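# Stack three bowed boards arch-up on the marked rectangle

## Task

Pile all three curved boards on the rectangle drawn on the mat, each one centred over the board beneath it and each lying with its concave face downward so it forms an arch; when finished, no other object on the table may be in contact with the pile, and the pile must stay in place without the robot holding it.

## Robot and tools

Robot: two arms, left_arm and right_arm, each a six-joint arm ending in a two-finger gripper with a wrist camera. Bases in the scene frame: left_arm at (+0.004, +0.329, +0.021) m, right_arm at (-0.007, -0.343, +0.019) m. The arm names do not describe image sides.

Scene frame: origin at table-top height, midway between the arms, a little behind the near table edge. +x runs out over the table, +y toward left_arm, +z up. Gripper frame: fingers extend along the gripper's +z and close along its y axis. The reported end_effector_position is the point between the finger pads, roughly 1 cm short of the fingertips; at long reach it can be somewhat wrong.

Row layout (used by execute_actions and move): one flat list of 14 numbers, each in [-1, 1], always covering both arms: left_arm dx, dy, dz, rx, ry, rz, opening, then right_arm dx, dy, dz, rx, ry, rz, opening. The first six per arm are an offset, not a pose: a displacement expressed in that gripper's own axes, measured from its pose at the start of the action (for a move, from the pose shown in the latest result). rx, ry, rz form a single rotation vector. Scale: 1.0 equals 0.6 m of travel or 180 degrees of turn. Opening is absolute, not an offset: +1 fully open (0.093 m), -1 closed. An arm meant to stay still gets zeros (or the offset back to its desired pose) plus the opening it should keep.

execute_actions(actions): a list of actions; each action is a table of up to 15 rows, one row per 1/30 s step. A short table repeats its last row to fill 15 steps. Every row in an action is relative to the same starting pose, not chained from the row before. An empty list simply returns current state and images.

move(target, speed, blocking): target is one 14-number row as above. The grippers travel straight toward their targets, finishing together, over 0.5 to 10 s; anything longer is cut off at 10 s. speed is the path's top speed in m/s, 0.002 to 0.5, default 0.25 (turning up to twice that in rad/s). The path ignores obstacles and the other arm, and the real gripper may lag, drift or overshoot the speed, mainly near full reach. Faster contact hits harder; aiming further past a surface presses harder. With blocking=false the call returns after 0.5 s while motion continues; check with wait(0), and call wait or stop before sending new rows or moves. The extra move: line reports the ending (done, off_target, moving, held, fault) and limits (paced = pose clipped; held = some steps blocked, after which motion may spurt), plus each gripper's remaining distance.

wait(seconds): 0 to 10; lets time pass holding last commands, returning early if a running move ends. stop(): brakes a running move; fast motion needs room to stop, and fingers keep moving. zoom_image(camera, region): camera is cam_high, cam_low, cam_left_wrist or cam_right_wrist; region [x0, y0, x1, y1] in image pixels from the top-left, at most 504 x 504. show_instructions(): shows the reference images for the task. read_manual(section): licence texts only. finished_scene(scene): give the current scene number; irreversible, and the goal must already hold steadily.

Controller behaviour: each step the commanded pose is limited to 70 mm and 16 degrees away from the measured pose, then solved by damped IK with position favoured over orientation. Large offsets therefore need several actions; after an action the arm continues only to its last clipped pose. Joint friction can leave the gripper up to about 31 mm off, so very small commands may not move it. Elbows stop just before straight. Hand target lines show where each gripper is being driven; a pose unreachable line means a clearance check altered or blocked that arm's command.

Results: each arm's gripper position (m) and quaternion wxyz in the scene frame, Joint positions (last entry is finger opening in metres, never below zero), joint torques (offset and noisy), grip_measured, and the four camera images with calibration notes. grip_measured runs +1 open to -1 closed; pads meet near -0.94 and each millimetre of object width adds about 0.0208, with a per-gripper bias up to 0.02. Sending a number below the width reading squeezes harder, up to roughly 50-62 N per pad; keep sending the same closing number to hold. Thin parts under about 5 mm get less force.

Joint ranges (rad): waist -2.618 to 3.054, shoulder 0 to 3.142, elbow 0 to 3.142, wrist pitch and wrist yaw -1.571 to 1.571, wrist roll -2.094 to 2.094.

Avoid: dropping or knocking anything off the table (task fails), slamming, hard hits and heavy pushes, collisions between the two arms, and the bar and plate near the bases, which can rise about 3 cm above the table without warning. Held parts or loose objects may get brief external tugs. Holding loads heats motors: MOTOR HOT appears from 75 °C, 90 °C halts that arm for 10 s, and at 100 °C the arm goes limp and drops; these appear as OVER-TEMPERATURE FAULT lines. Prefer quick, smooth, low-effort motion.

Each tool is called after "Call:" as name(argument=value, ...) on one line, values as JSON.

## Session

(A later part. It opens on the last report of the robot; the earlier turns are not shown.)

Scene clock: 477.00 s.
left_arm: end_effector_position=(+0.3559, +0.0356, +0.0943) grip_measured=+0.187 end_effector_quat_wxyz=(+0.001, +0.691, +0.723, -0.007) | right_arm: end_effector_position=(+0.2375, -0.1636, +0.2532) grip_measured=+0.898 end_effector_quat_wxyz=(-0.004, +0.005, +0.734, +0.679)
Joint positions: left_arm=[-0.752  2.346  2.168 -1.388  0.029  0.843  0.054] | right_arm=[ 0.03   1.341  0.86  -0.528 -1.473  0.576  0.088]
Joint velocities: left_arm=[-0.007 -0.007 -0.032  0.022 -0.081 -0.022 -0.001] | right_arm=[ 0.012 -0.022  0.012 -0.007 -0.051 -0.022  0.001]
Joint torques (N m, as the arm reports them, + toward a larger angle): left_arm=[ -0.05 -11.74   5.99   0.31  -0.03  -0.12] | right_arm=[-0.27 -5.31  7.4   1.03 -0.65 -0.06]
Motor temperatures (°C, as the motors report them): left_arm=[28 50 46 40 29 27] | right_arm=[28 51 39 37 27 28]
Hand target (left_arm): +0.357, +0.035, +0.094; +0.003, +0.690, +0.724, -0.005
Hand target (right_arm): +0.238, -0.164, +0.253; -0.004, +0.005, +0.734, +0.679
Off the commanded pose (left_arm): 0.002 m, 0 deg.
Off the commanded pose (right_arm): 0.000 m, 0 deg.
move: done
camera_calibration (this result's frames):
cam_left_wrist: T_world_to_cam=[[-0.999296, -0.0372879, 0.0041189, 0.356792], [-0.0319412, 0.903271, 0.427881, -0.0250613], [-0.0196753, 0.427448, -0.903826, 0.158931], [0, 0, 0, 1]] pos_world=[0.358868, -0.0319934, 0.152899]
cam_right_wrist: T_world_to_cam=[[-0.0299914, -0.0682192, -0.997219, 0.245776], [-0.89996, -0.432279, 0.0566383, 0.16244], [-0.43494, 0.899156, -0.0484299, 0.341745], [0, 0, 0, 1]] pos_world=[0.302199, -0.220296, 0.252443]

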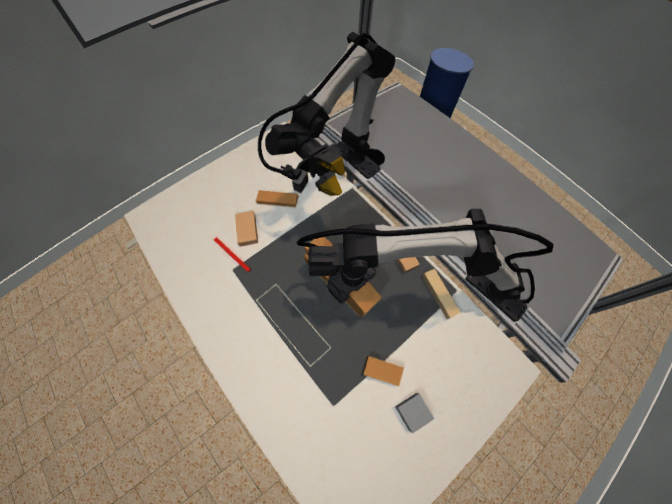

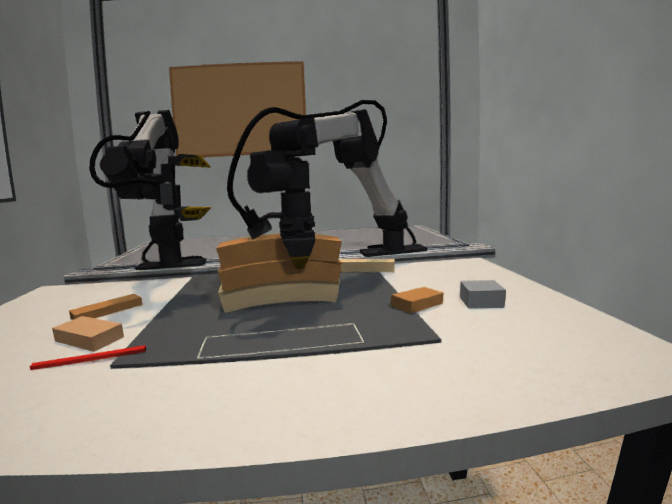

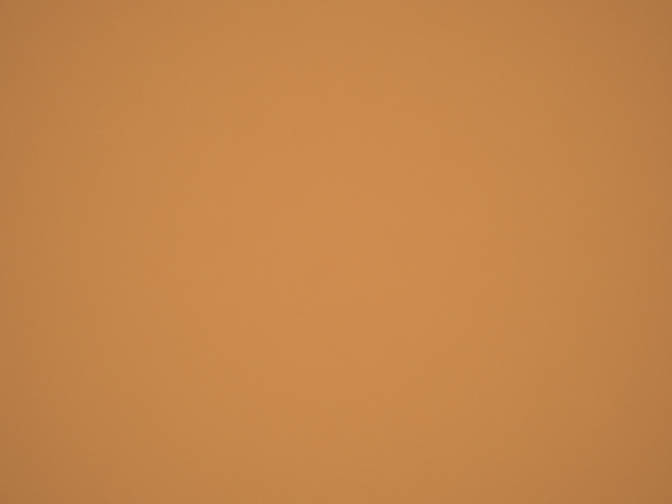

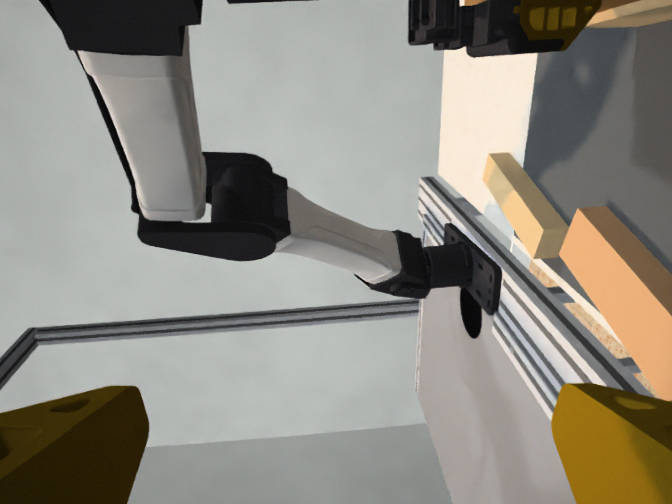

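Open, lift, then retreat −X.

Call:
move(target=[0,0,0,0,0,0,1, 0,0,0,0,0,0,0.9])

Call:
move(target=[0,0,-0.12,0,0,0,1, 0,0,0,0,0,0,0.9], speed=0.06)

Call:
move(target=[-0.06,-0.2,-0.01,0,0,-0.5,1, 0,0,0,0,0,0,0.9], speed=0.15)

Call:
zoom_image(camera="cam_high", region=[230, 190, 470, 380])

Scene clock: 481.60 s.
left_arm: end_effector_position=(+0.3559, +0.0356, +0.0943) grip_measured=+1.000 end_effector_quat_wxyz=(+0.001, +0.691, +0.723, -0.007) | right_arm: end_effector_position=(+0.2375, -0.1636, +0.2532) grip_measured=+0.898 end_effector_quat_wxyz=(-0.004, +0.005, +0.734, +0.679)
Joint positions: left_arm=[-0.752  2.346  2.168 -1.388  0.029  0.844  0.093] | right_arm=[ 0.03   1.341  0.86  -0.528 -1.473  0.576  0.088]
Joint velocities: left_arm=[-0.002  0.012 -0.007 -0.007  0.022 -0.007  0.   ] | right_arm=[ 0.002 -0.017 -0.022 -0.007  0.037 -0.037  0.001]
Joint torques (N m, as the arm reports them, + toward a larger angle): left_arm=[ -0.06 -11.73   5.81   0.23  -0.01  -0.11] | right_arm=[-0.19 -5.33  7.3   1.05 -0.7  -0.09]
Motor temperatures (°C, as the motors report them): left_arm=[28 51 46 40 29 27] | right_arm=[28 50 39 37 27 28]
Hand target (left_arm): +0.356, +0.036, +0.094; +0.001, +0.691, +0.723, -0.007
Hand target (right_arm): +0.238, -0.164, +0.253; -0.004, +0.005, +0.734, +0.679
Off the commanded pose (left_arm): 0.000 m, 0 deg.
Off the commanded pose (right_arm): 0.000 m, 0 deg.
move: done
camera_calibration (this result's frames):
cam_left_wrist: T_world_to_cam=[[-0.999338, -0.0361443, 0.00410699, 0.356768], [-0.0309128, 0.903311, 0.427871, -0.0254279], [-0.019175, 0.427461, -0.90383, 0.158753], [0, 0, 0, 1]] pos_world=[0.35879, -0.0319962, 0.1529]
cam_right_wrist: T_world_to_cam=[[-0.0299914, -0.0682192, -0.997219, 0.245776], [-0.89996, -0.432279, 0.0566383, 0.16244], [-0.43494, 0.899156, -0.0484299, 0.341745], [0, 0, 0, 1]] pos_world=[0.302199, -0.220296, 0.252443]

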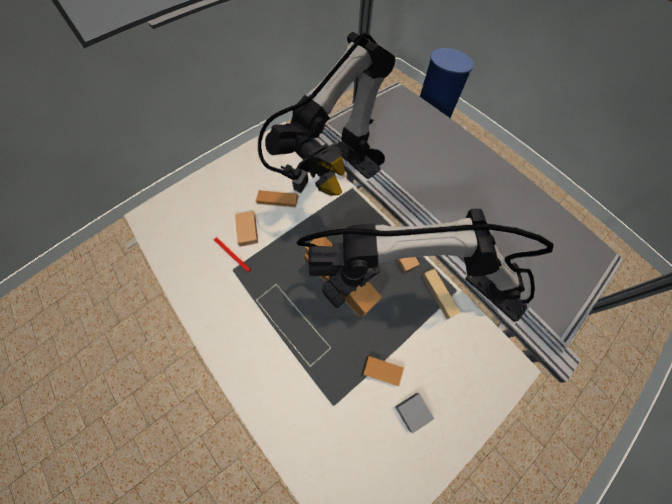

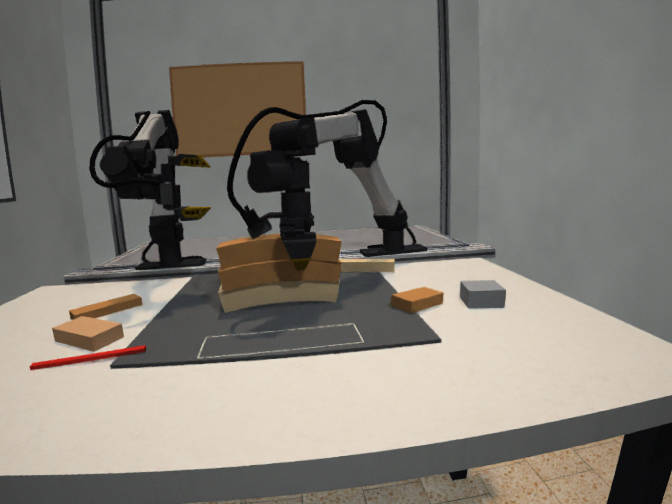

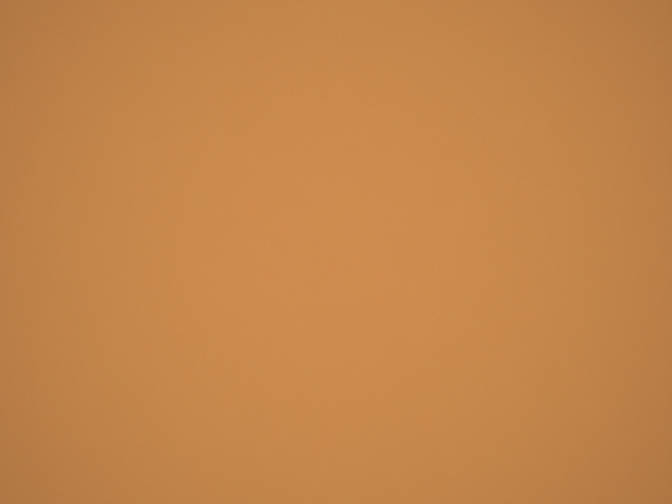

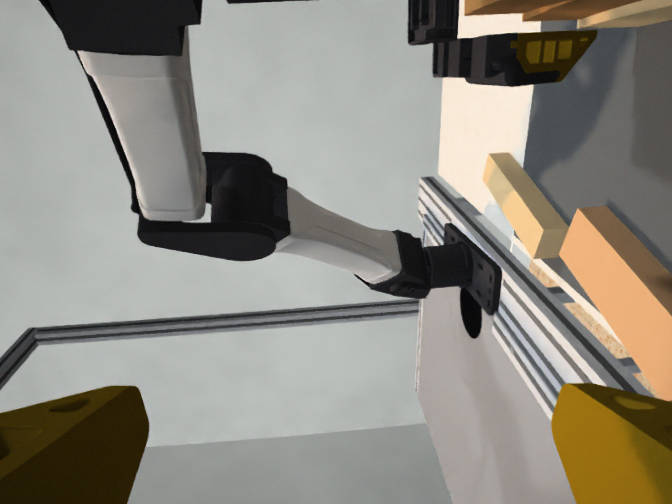

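Scene clock: 483.13 s.
left_arm: end_effector_position=(+0.3550, +0.0352, +0.1521) grip_measured=+1.000 end_effector_quat_wxyz=(+0.027, +0.691, +0.722, -0.005) | right_arm: end_effector_position=(+0.2375, -0.1636, +0.2532) grip_measured=+0.898 end_effector_quat_wxyz=(-0.004, +0.005, +0.734, +0.679)
Joint positions: left_arm=[-0.752  2.322  2.357 -1.548  0.029  0.844  0.093] | right_arm=[ 0.03   1.341  0.86  -0.528 -1.473  0.576  0.088]
Joint velocities: left_arm=[-0.012 -0.007  0.007  0.022  0.007 -0.051  0.   ] | right_arm=[ 0.007 -0.017 -0.012  0.022 -0.051 -0.022 -0.   ]
Joint torques (N m, as the arm reports them, + toward a larger angle): left_arm=[  0.48 -12.35   7.95   0.29  -0.02  -0.08] | right_arm=[-0.15 -5.45  7.44  1.08 -0.68 -0.06]
Motor temperatures (°C, as the motors report them): left_arm=[28 52 46 40 29 27] | right_arm=[28 50 39 37 27 28]
Hand target (left_arm): +0.356, +0.037, +0.166; +0.040, +0.690, +0.723, -0.004
Hand target (right_arm): +0.238, -0.164, +0.253; -0.004, +0.005, +0.734, +0.679
Off the commanded pose (left_arm): 0.014 m, 3 deg.
Off the commanded pose (right_arm): 0.000 m, 0 deg.
joint sent to its limit (left arm) — the command would take joint 4 (wrist pitch) past its lower limit, so that joint was sent only as far as its limit.
move: off_target (left_arm)
camera_calibration (this result's frames):
cam_left_wrist: T_world_to_cam=[[-0.998703, -0.035865, -0.0361306, 0.361474], [-0.0472508, 0.917194, 0.39563, -0.0396136], [0.0189495, 0.396824, -0.917699, 0.200778], [0, 0, 0, 1]] pos_world=[0.355329, -0.030376, 0.212987]
cam_right_wrist: T_world_to_cam=[[-0.0299914, -0.0682192, -0.997219, 0.245776], [-0.89996, -0.432279, 0.0566383, 0.16244], [-0.43494, 0.899156, -0.0484299, 0.341745], [0, 0, 0, 1]] pos_world=[0.302199, -0.220296, 0.252443]

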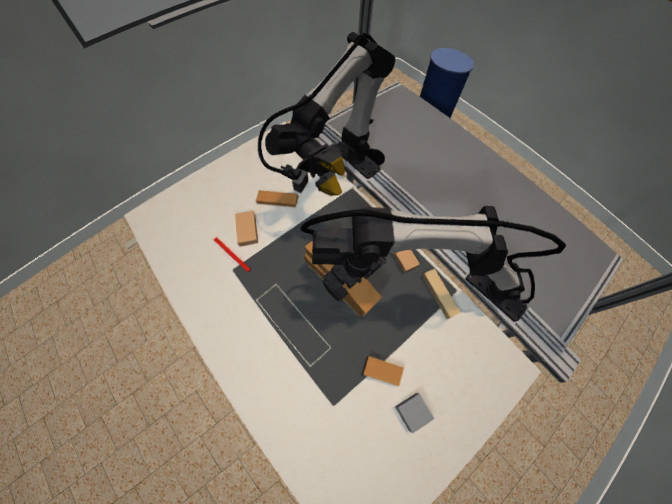

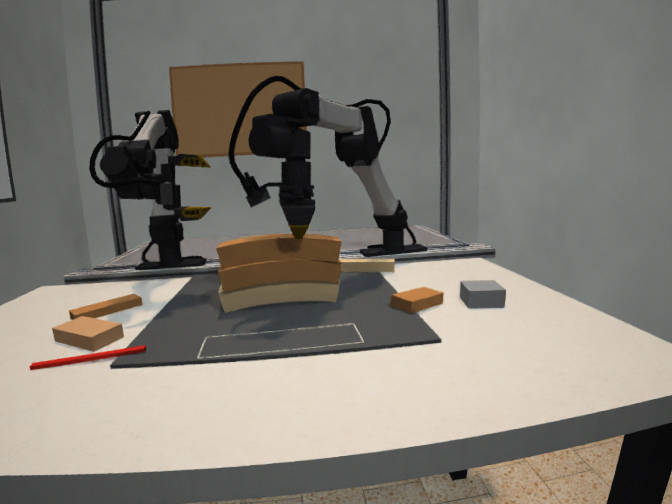

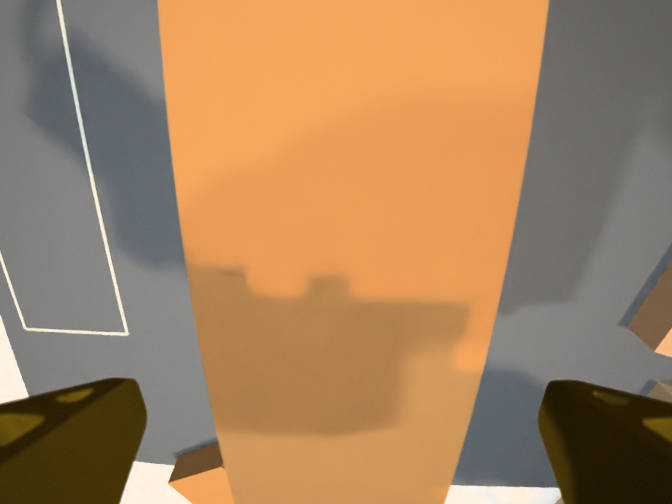

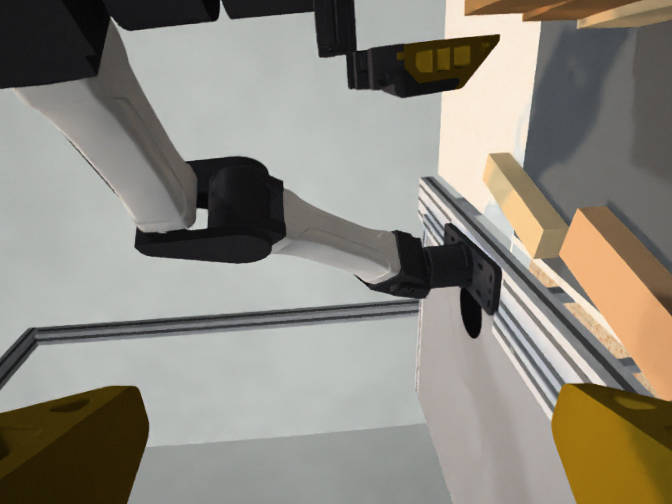

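Scene clock: 488.83 s.
left_arm: end_effector_position=(+0.2382, -0.0039, +0.1522) grip_measured=+1.000 end_effector_quat_wxyz=(+0.007, -0.022, +1.000, -0.015) | right_arm: end_effector_position=(+0.2375, -0.1636, +0.2532) grip_measured=+0.898 end_effector_quat_wxyz=(-0.004, +0.005, +0.734, +0.679)
Joint positions: left_arm=[-1.016  2.066  1.949 -1.413  0.019 -0.99   0.093] | right_arm=[ 0.03   1.341  0.86  -0.528 -1.473  0.576  0.088]
Joint velocities: left_arm=[-0.002  0.002  0.002 -0.022 -0.022 -0.037  0.   ] | right_arm=[-0.012 -0.017 -0.002 -0.007 -0.051  0.007 -0.   ]
Joint torques (N m, as the arm reports them, + toward a larger angle): left_arm=[ -0.8  -11.47   4.56   0.52  -0.18  -0.12] | right_arm=[-0.03 -5.19  7.4   1.1  -0.68 -0.05]
Motor temperatures (°C, as the motors report them): left_arm=[28 54 46 40 29 27] | right_arm=[28 49 39 37 27 28]
Hand target (left_arm): +0.237, -0.006, +0.156; +0.017, -0.022, +0.999, -0.022
Hand target (right_arm): +0.238, -0.164, +0.253; -0.004, +0.005, +0.734, +0.679
Off the commanded pose (left_arm): 0.005 m, 1 deg.
Off the commanded pose (right_arm): 0.000 m, 0 deg.
move: done
camera_calibration (this result's frames):
cam_left_wrist: T_world_to_cam=[[0.0351816, -0.999069, 0.0249851, -0.0159054], [-0.905122, -0.0212543, 0.42462, 0.186967], [-0.423693, -0.0375534, -0.905027, 0.32044], [0, 0, 0, 1]] pos_world=[0.305556, 0.000116917, 0.211015]
cam_right_wrist: T_world_to_cam=[[-0.0299914, -0.0682192, -0.997219, 0.245776], [-0.89996, -0.432279, 0.0566383, 0.16244], [-0.43494, 0.899156, -0.0484299, 0.341745], [0, 0, 0, 1]] pos_world=[0.302199, -0.220296, 0.252443]

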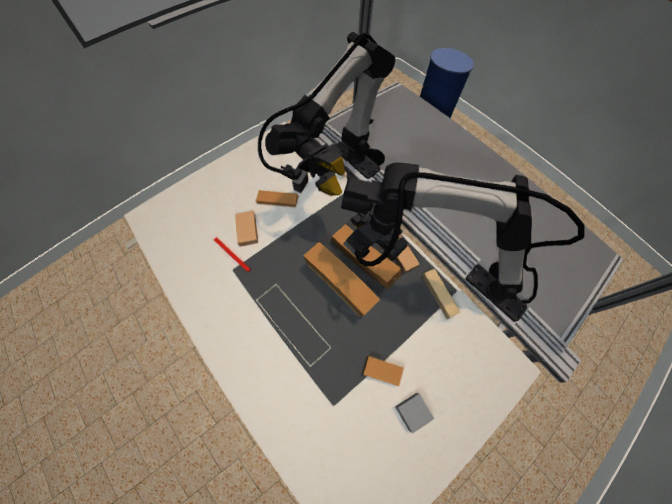

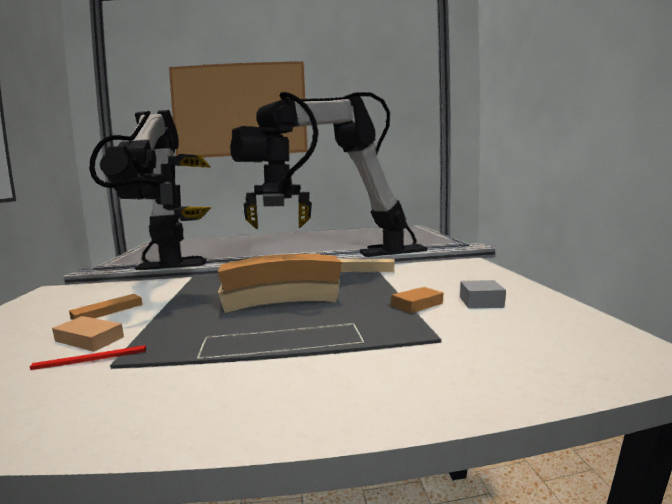

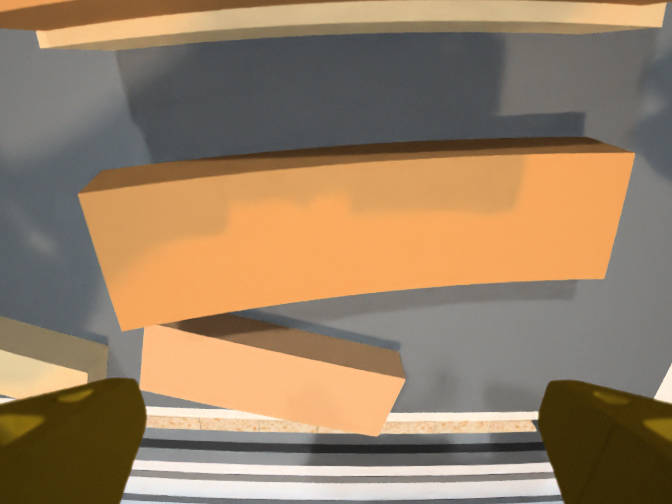

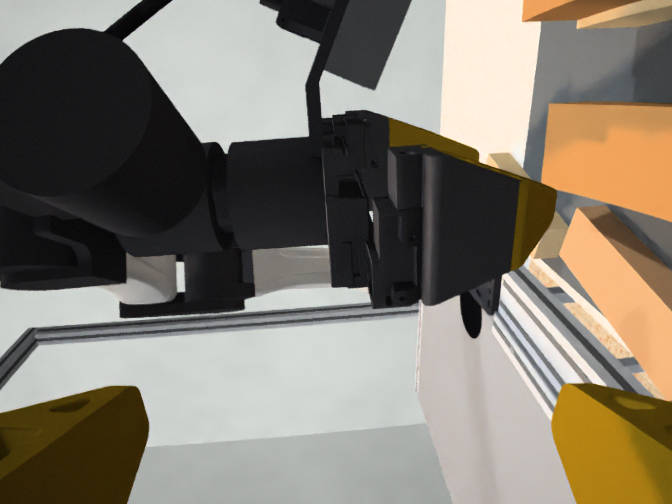

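Region (230, 190, 470, 380) of cam_high's 672x504 image, scaled by 2.100, with more detail than that image has; it fills the top 399 rows of this view, and the rest is white.

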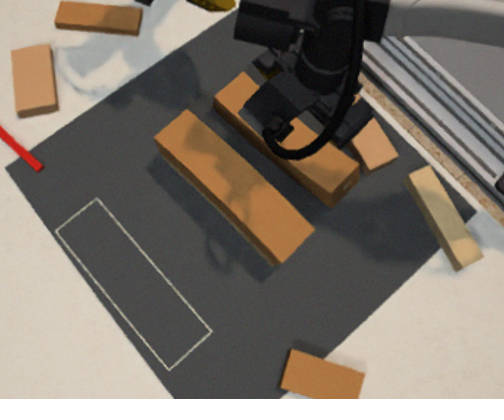

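Call:
move(target=[0,0,0.1,0,0,0.477,0.8, 0,0,0,0,0,0,0.9], speed=0.15)

Scene clock: 498.87 s.
left_arm: end_effector_position=(+0.2400, -0.0051, +0.1002) grip_measured=+0.802 end_effector_quat_wxyz=(+0.018, +0.660, +0.751, -0.007) | right_arm: end_effector_position=(+0.2375, -0.1636, +0.2532) grip_measured=+0.898 end_effector_quat_wxyz=(-0.004, +0.005, +0.734, +0.679)
Joint positions: left_arm=[-1.016  2.066  1.742 -1.2    0.018  0.497  0.084] | right_arm=[ 0.03   1.341  0.86  -0.528 -1.473  0.576  0.088]
Joint velocities: left_arm=[ 0.002 -0.017  0.017  0.022 -0.037  0.022 -0.   ] | right_arm=[-0.002 -0.007 -0.002 -0.007 -0.051 -0.022 -0.001]
Joint torques (N m, as the arm reports them, + toward a larger angle): left_arm=[-0.18 -9.39  4.57  0.52 -0.04 -0.09] | right_arm=[-0.34 -5.61  7.44  0.99 -0.64 -0.04]
Motor temperatures (°C, as the motors report them): left_arm=[28 55 45 39 29 27] | right_arm=[28 48 39 37 27 28]
Hand target (left_arm): +0.239, -0.005, +0.092; +0.015, +0.665, +0.747, -0.006
Hand target (right_arm): +0.238, -0.164, +0.253; -0.004, +0.005, +0.734, +0.679
Off the commanded pose (left_arm): 0.008 m, 1 deg.
Off the commanded pose (right_arm): 0.000 m, 0 deg.
move: done
camera_calibration (this result's frames):
cam_left_wrist: T_world_to_cam=[[-0.992685, -0.119183, -0.0192655, 0.239813], [-0.116742, 0.906918, 0.404809, 0.0281021], [-0.0307741, 0.404097, -0.914198, 0.182938], [0, 0, 0, 1]] pos_world=[0.246969, -0.0708294, 0.160486]
cam_right_wrist: T_world_to_cam=[[-0.0299914, -0.0682192, -0.997219, 0.245776], [-0.89996, -0.432279, 0.0566383, 0.16244], [-0.43494, 0.899156, -0.0484299, 0.341745], [0, 0, 0, 1]] pos_world=[0.302199, -0.220296, 0.252443]

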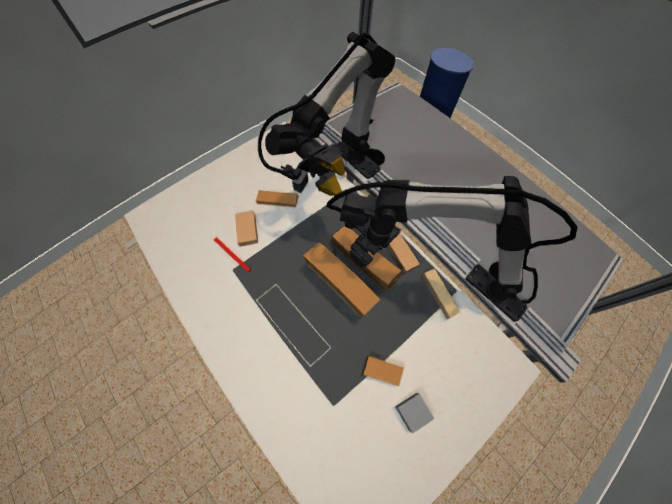

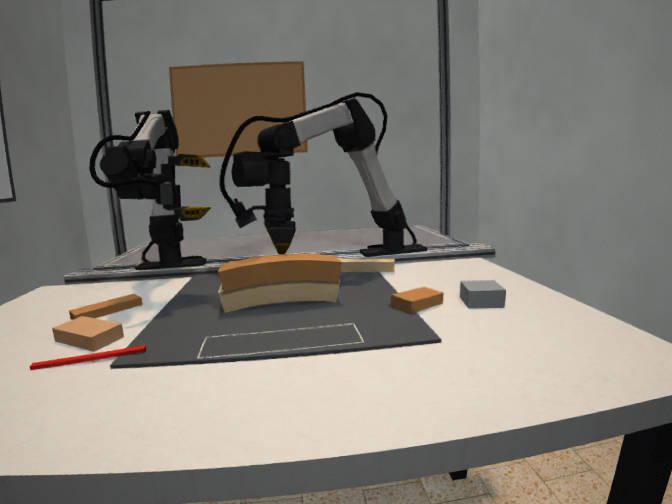

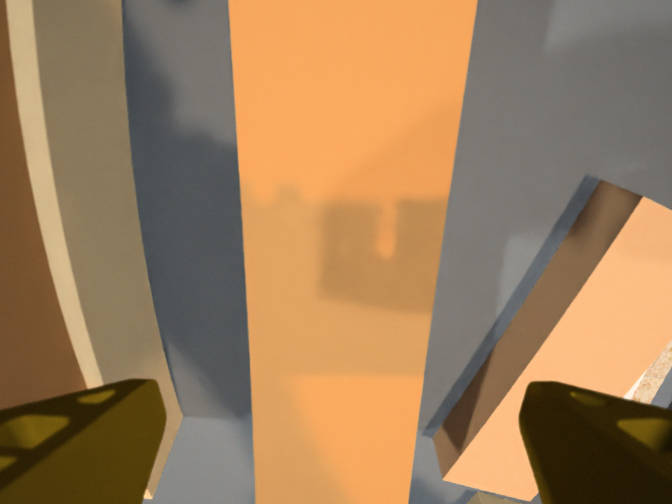

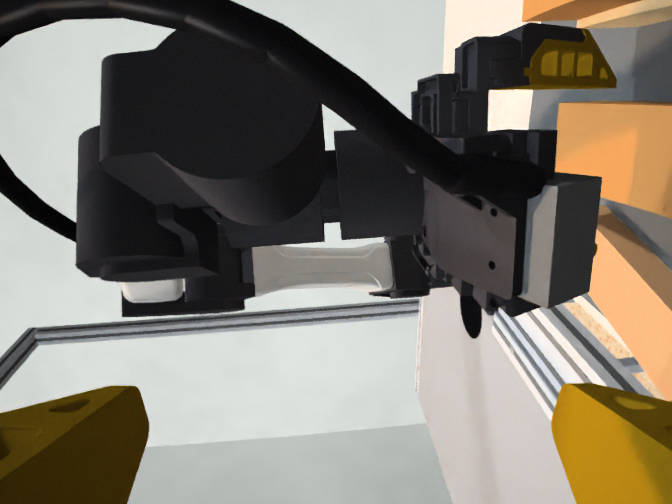

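Call:
move(target=[-0.02,0,0.115,0,0,0,0.6, 0,0,0,0,0,0,0.9], speed=0.05)

Call:
move(target=[0,0,0,0,0,0,-0.1, 0,0,0,0,0,0,0.9])

Call:
move(target=[0,0,-0.21,0,0,0,-0.1, 0,0,0,0,0,0,0.9], speed=0.08)

Scene clock: 504.37 s.
left_arm: end_effector_position=(+0.2461, -0.0177, +0.0382) grip_measured=+0.602 end_effector_quat_wxyz=(+0.018, +0.659, +0.752, -0.007) | right_arm: end_effector_position=(+0.2375, -0.1636, +0.2532) grip_measured=+0.898 end_effector_quat_wxyz=(-0.004, +0.005, +0.734, +0.679)
Joint positions: left_arm=[-1.024  2.168  1.651 -1.007  0.018  0.487  0.074] | right_arm=[ 0.03   1.341  0.86  -0.528 -1.473  0.576  0.088]
Joint velocities: left_arm=[ 0.002  0.012  0.002  0.022 -0.051 -0.037  0.001] | right_arm=[ 0.012  0.012  0.002 -0.022 -0.022  0.007 -0.   ]
Joint torques (N m, as the arm reports them, + toward a larger angle): left_arm=[ -0.74 -10.12   4.79   0.58  -0.07  -0.13] | right_arm=[-0.24 -5.35  7.4   1.04 -0.66 -0.05]
Motor temperatures (°C, as the motors report them): left_arm=[28 55 45 39 28 27] | right_arm=[28 48 40 36 27 28]
Hand target (left_arm): +0.243, -0.019, +0.032; +0.018, +0.660, +0.751, -0.006
Hand target (right_arm): +0.238, -0.164, +0.253; -0.004, +0.005, +0.734, +0.679
Off the commanded pose (left_arm): 0.007 m, 0 deg.
Off the commanded pose (right_arm): 0.000 m, 0 deg.
move: done
camera_calibration (this result's frames):
cam_left_wrist: T_world_to_cam=[[-0.992374, -0.121829, -0.0187737, 0.242943], [-0.118964, 0.906663, 0.404733, 0.0659265], [-0.0322869, 0.40388, -0.914242, 0.131926], [0, 0, 0, 1]] pos_world=[0.253192, -0.0834579, 0.0984904]
cam_right_wrist: T_world_to_cam=[[-0.0299914, -0.0682192, -0.997219, 0.245776], [-0.89996, -0.432279, 0.0566383, 0.16244], [-0.43494, 0.899156, -0.0484299, 0.341745], [0, 0, 0, 1]] pos_world=[0.302199, -0.220296, 0.252443]

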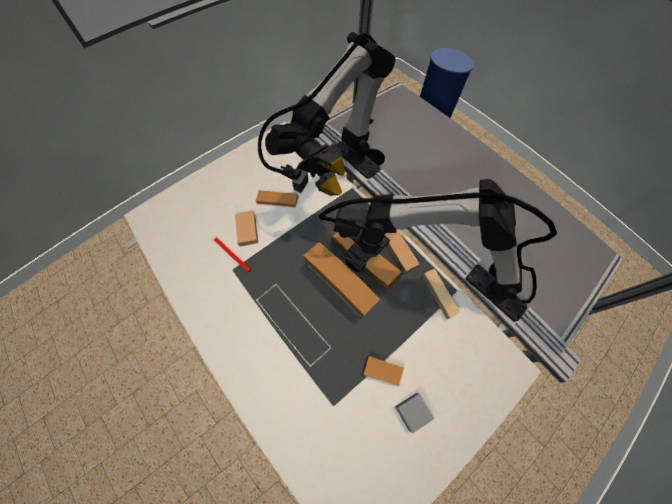

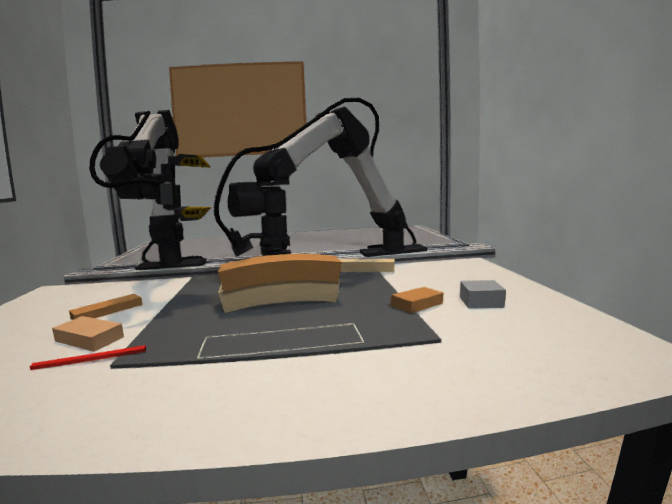

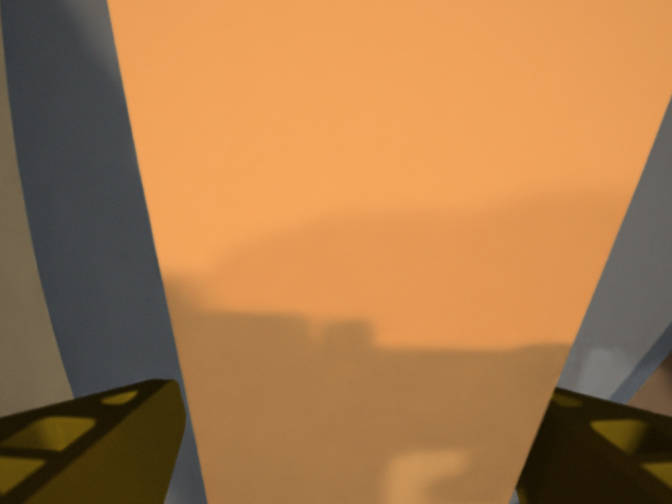

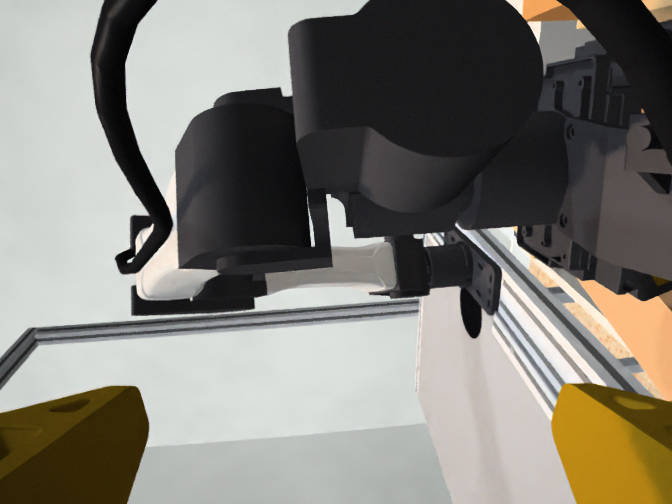

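Scene clock: 504.87 s.
left_arm: end_effector_position=(+0.2432, -0.0187, +0.0382) grip_measured=+0.194 end_effector_quat_wxyz=(+0.015, +0.660, +0.751, -0.011) | right_arm: end_effector_position=(+0.2375, -0.1636, +0.2532) grip_measured=+0.898 end_effector_quat_wxyz=(-0.004, +0.005, +0.734, +0.679)
Joint positions: left_arm=[-1.027  2.168  1.651 -1.011  0.029  0.486  0.055] | right_arm=[ 0.03   1.341  0.86  -0.528 -1.473  0.576  0.088]
Joint velocities: left_arm=[ 0.017 -0.007 -0.002  0.081 -0.11   0.007 -0.001] | right_arm=[-0.022  0.002 -0.012  0.007  0.007 -0.022 -0.   ]
Joint torques (N m, as the arm reports them, + toward a larger angle): left_arm=[  0.39 -10.55   5.94   0.39  -0.19  -0.12] | right_arm=[-0.15 -5.42  7.35  1.08 -0.65 -0.11]
Motor temperatures (°C, as the motors report them): left_arm=[28 55 45 39 28 27] | right_arm=[28 48 40 36 27 28]
Hand target (left_arm): +0.246, -0.018, +0.038; +0.018, +0.659, +0.752, -0.007
Hand target (right_arm): +0.238, -0.164, +0.253; -0.004, +0.005, +0.734, +0.679
Off the commanded pose (left_arm): 0.003 m, 1 deg.
Off the commanded pose (right_arm): 0.000 m, 0 deg.
move: done
camera_calibration (this result's frames):
cam_left_wrist: T_world_to_cam=[[-0.992829, -0.119274, -0.00803461, 0.239773], [-0.112373, 0.908232, 0.403096, 0.0649668], [-0.0407816, 0.401109, -0.915122, 0.134247], [0, 0, 0, 1]] pos_world=[0.250829, -0.0842539, 0.0985909]
cam_right_wrist: T_world_to_cam=[[-0.0299914, -0.0682192, -0.997219, 0.245776], [-0.89996, -0.432279, 0.0566383, 0.16244], [-0.43494, 0.899156, -0.0484299, 0.341745], [0, 0, 0, 1]] pos_world=[0.302199, -0.220296, 0.252443]

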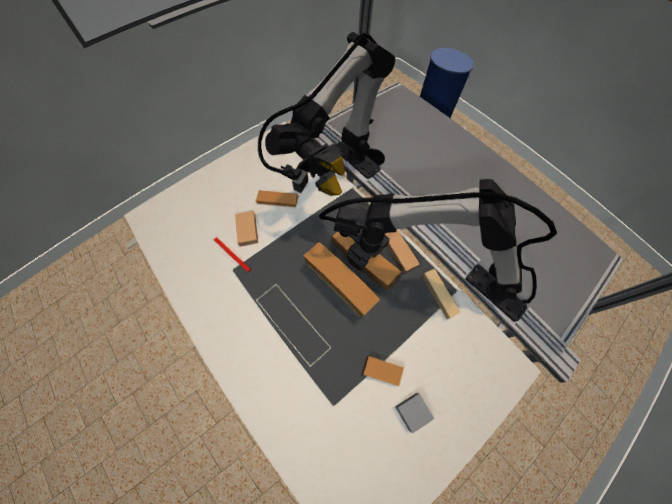

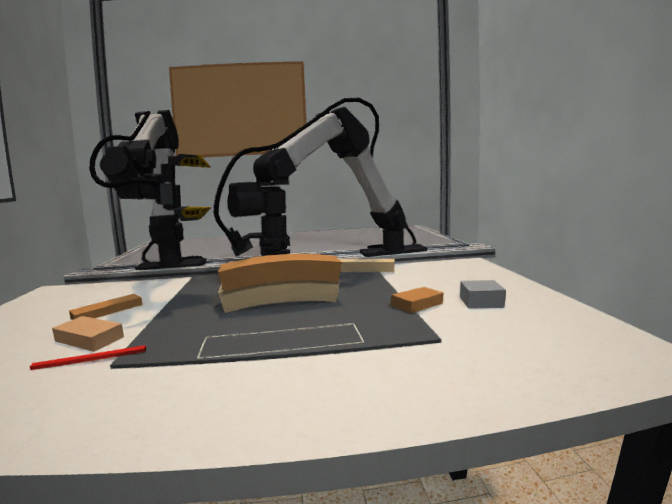

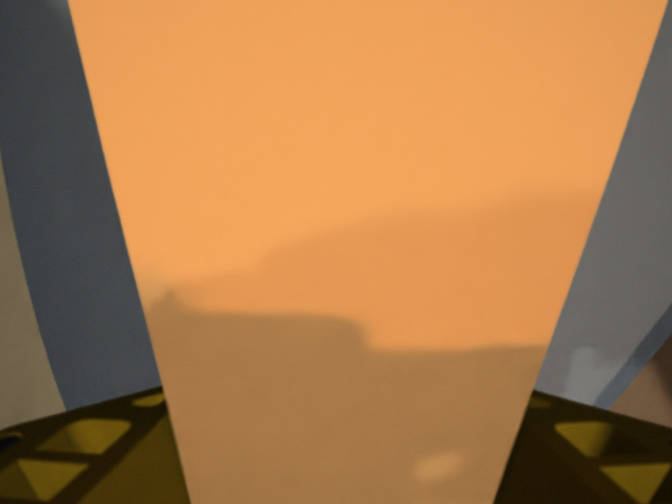

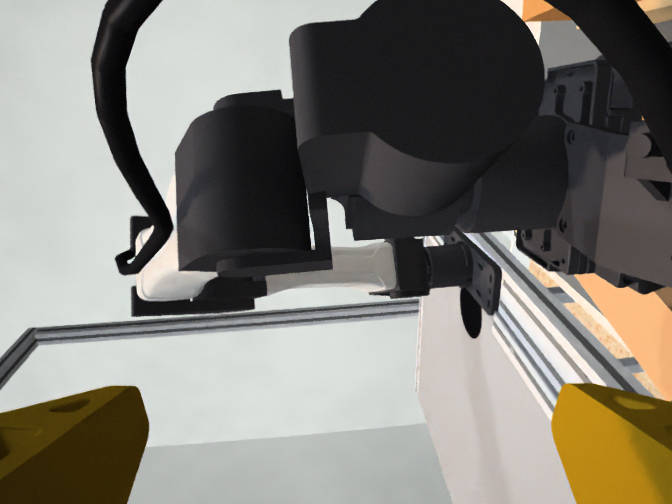

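Scene clock: 507.03 s.
left_arm: end_effector_position=(+0.2382, -0.0142, +0.1446) grip_measured=+0.194 end_effector_quat_wxyz=(-0.004, +0.661, +0.750, -0.007) | right_arm: end_effector_position=(+0.2375, -0.1636, +0.2532) grip_measured=+0.898 end_effector_quat_wxyz=(-0.004, +0.005, +0.734, +0.679)
Joint positions: left_arm=[-1.027  2.146  2.042 -1.464  0.029  0.49   0.055] | right_arm=[ 0.03   1.341  0.86  -0.528 -1.473  0.576  0.088]
Joint velocities: left_arm=[-0.002  0.002 -0.012  0.037 -0.051  0.037 -0.001] | right_arm=[-0.002 -0.007  0.002  0.037 -0.007  0.007  0.001]
Joint torques (N m, as the arm reports them, + toward a larger angle): left_arm=[  0.87 -11.98   8.54   0.18  -0.04  -0.03] | right_arm=[-0.24 -5.58  7.47  1.1  -0.63 -0.1 ]
Motor temperatures (°C, as the motors report them): left_arm=[28 56 45 39 28 27] | right_arm=[28 47 40 36 27 28]
Hand target (left_arm): +0.243, -0.014, +0.164; +0.015, +0.660, +0.751, -0.011
Hand target (right_arm): +0.238, -0.164, +0.253; -0.004, +0.005, +0.734, +0.679
Off the commanded pose (left_arm): 0.020 m, 2 deg.
Off the commanded pose (right_arm): 0.000 m, 0 deg.
move: off_target (left_arm)
camera_calibration (this result's frames):
cam_left_wrist: T_world_to_cam=[[-0.993135, -0.116454, 0.0109966, 0.233579], [-0.100111, 0.894836, 0.435024, 0.00962289], [-0.0605004, 0.430937, -0.900352, 0.232642], [0, 0, 0, 1]] pos_world=[0.247014, -0.081664, 0.202705]
cam_right_wrist: T_world_to_cam=[[-0.0299914, -0.0682192, -0.997219, 0.245776], [-0.89996, -0.432279, 0.0566383, 0.16244], [-0.43494, 0.899156, -0.0484299, 0.341745], [0, 0, 0, 1]] pos_world=[0.302199, -0.220296, 0.252443]

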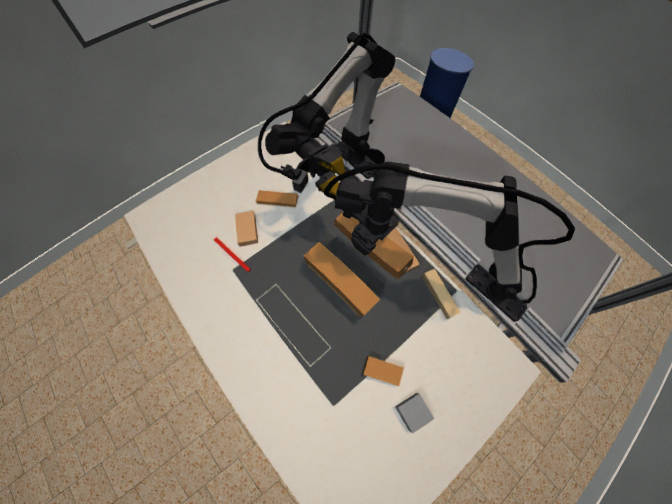

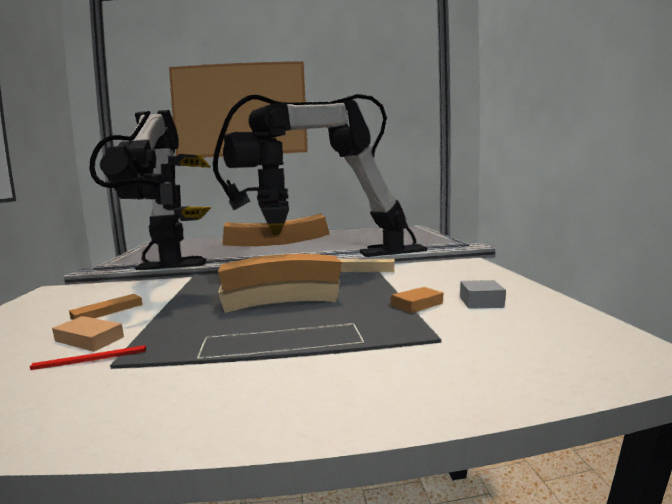

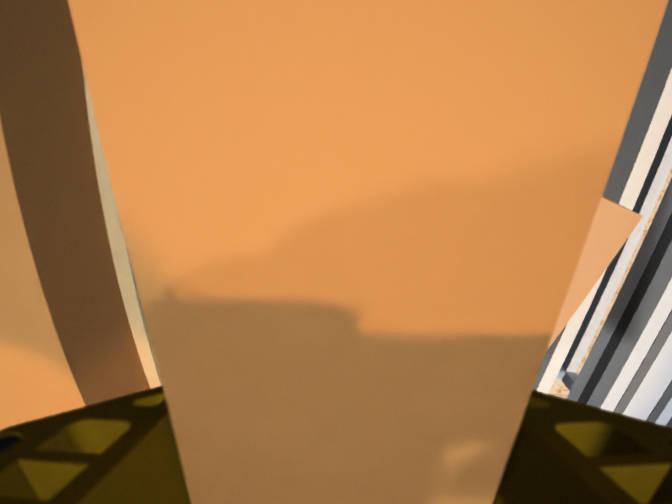

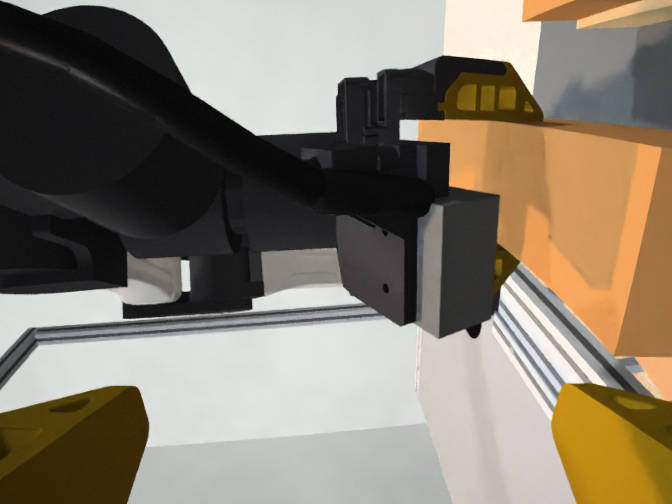

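Call:
execute_actions(actions=[])

Scene clock: 514.07 s.
left_arm: end_effector_position=(+0.2382, -0.0141, +0.1446) grip_measured=+0.194 end_effector_quat_wxyz=(-0.005, +0.661, +0.750, -0.007) | right_arm: end_effector_position=(+0.2375, -0.1636, +0.2532) grip_measured=+0.898 end_effector_quat_wxyz=(-0.004, +0.005, +0.734, +0.679)
Joint positions: left_arm=[-1.027  2.146  2.042 -1.465  0.029  0.49   0.055] | right_arm=[ 0.03   1.341  0.86  -0.528 -1.473  0.576  0.088]
Joint velocities: left_arm=[-0.012 -0.002 -0.002 -0.037 -0.037 -0.007 -0.001] | right_arm=[ 0.012 -0.012  0.012 -0.037  0.007  0.007  0.   ]
Joint torques (N m, as the arm reports them, + toward a larger angle): left_arm=[  0.99 -12.09   8.63   0.15  -0.02  -0.04] | right_arm=[-0.17 -5.43  7.53  1.1  -0.68 -0.02]
Motor temperatures (°C, as the motors report them): left_arm=[28 58 46 39 28 27] | right_arm=[28 47 40 36 27 28]
Hand target (left_arm): +0.243, -0.014, +0.164; +0.015, +0.660, +0.751, -0.011
Hand target (right_arm): +0.238, -0.164, +0.253; -0.004, +0.005, +0.734, +0.679
Off the commanded pose (left_arm): 0.020 m, 2 deg.
Off the commanded pose (right_arm): 0.000 m, 0 deg.
camera_calibration (this result's frames):
cam_left_wrist: T_world_to_cam=[[-0.993132, -0.116462, 0.0111789, 0.233507], [-0.100019, 0.8947, 0.435325, 0.00948264], [-0.0607008, 0.431217, -0.900204, 0.232637], [0, 0, 0, 1]] pos_world=[0.246973, -0.0816065, 0.202683]
cam_right_wrist: T_world_to_cam=[[-0.0299914, -0.0682192, -0.997219, 0.245776], [-0.89996, -0.432279, 0.0566383, 0.16244], [-0.43494, 0.899156, -0.0484299, 0.341745], [0, 0, 0, 1]] pos_world=[0.302199, -0.220296, 0.252443]

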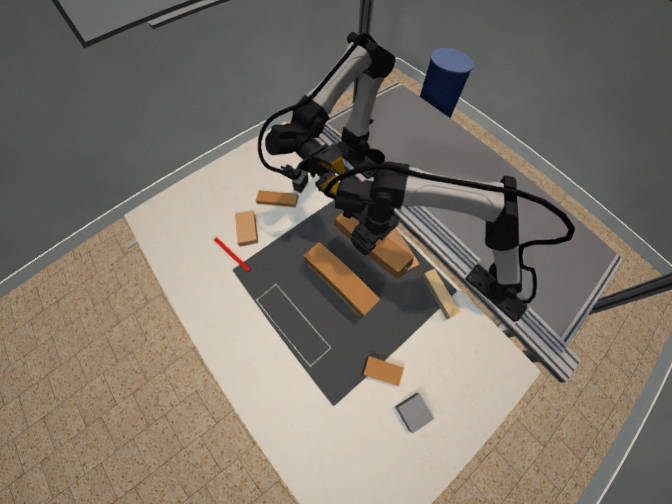

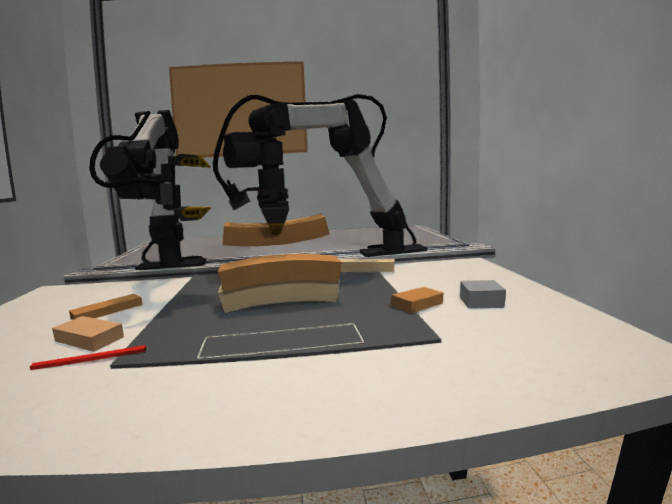

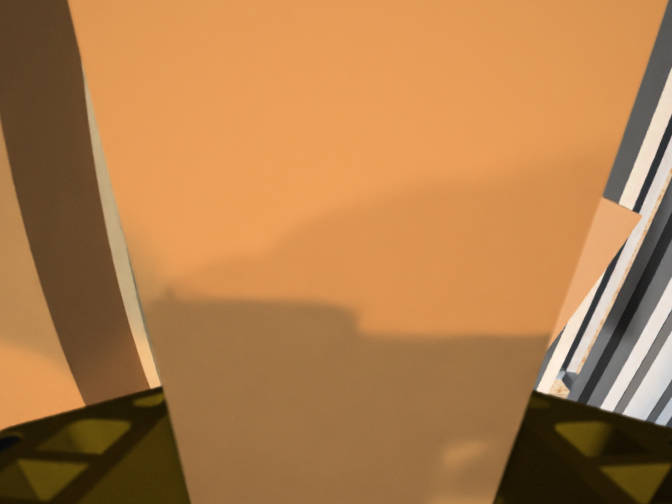

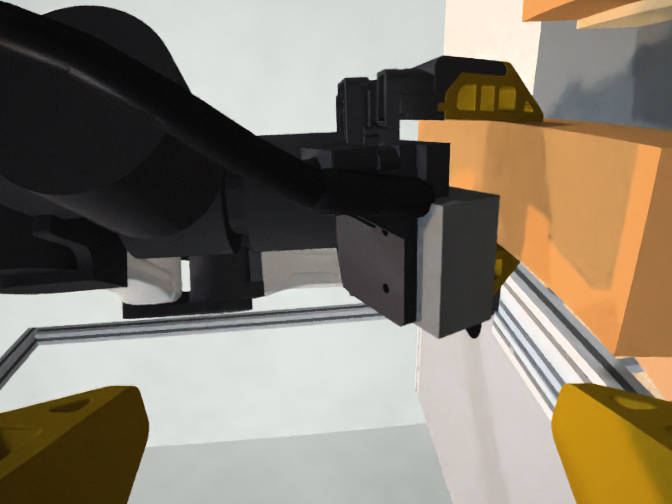

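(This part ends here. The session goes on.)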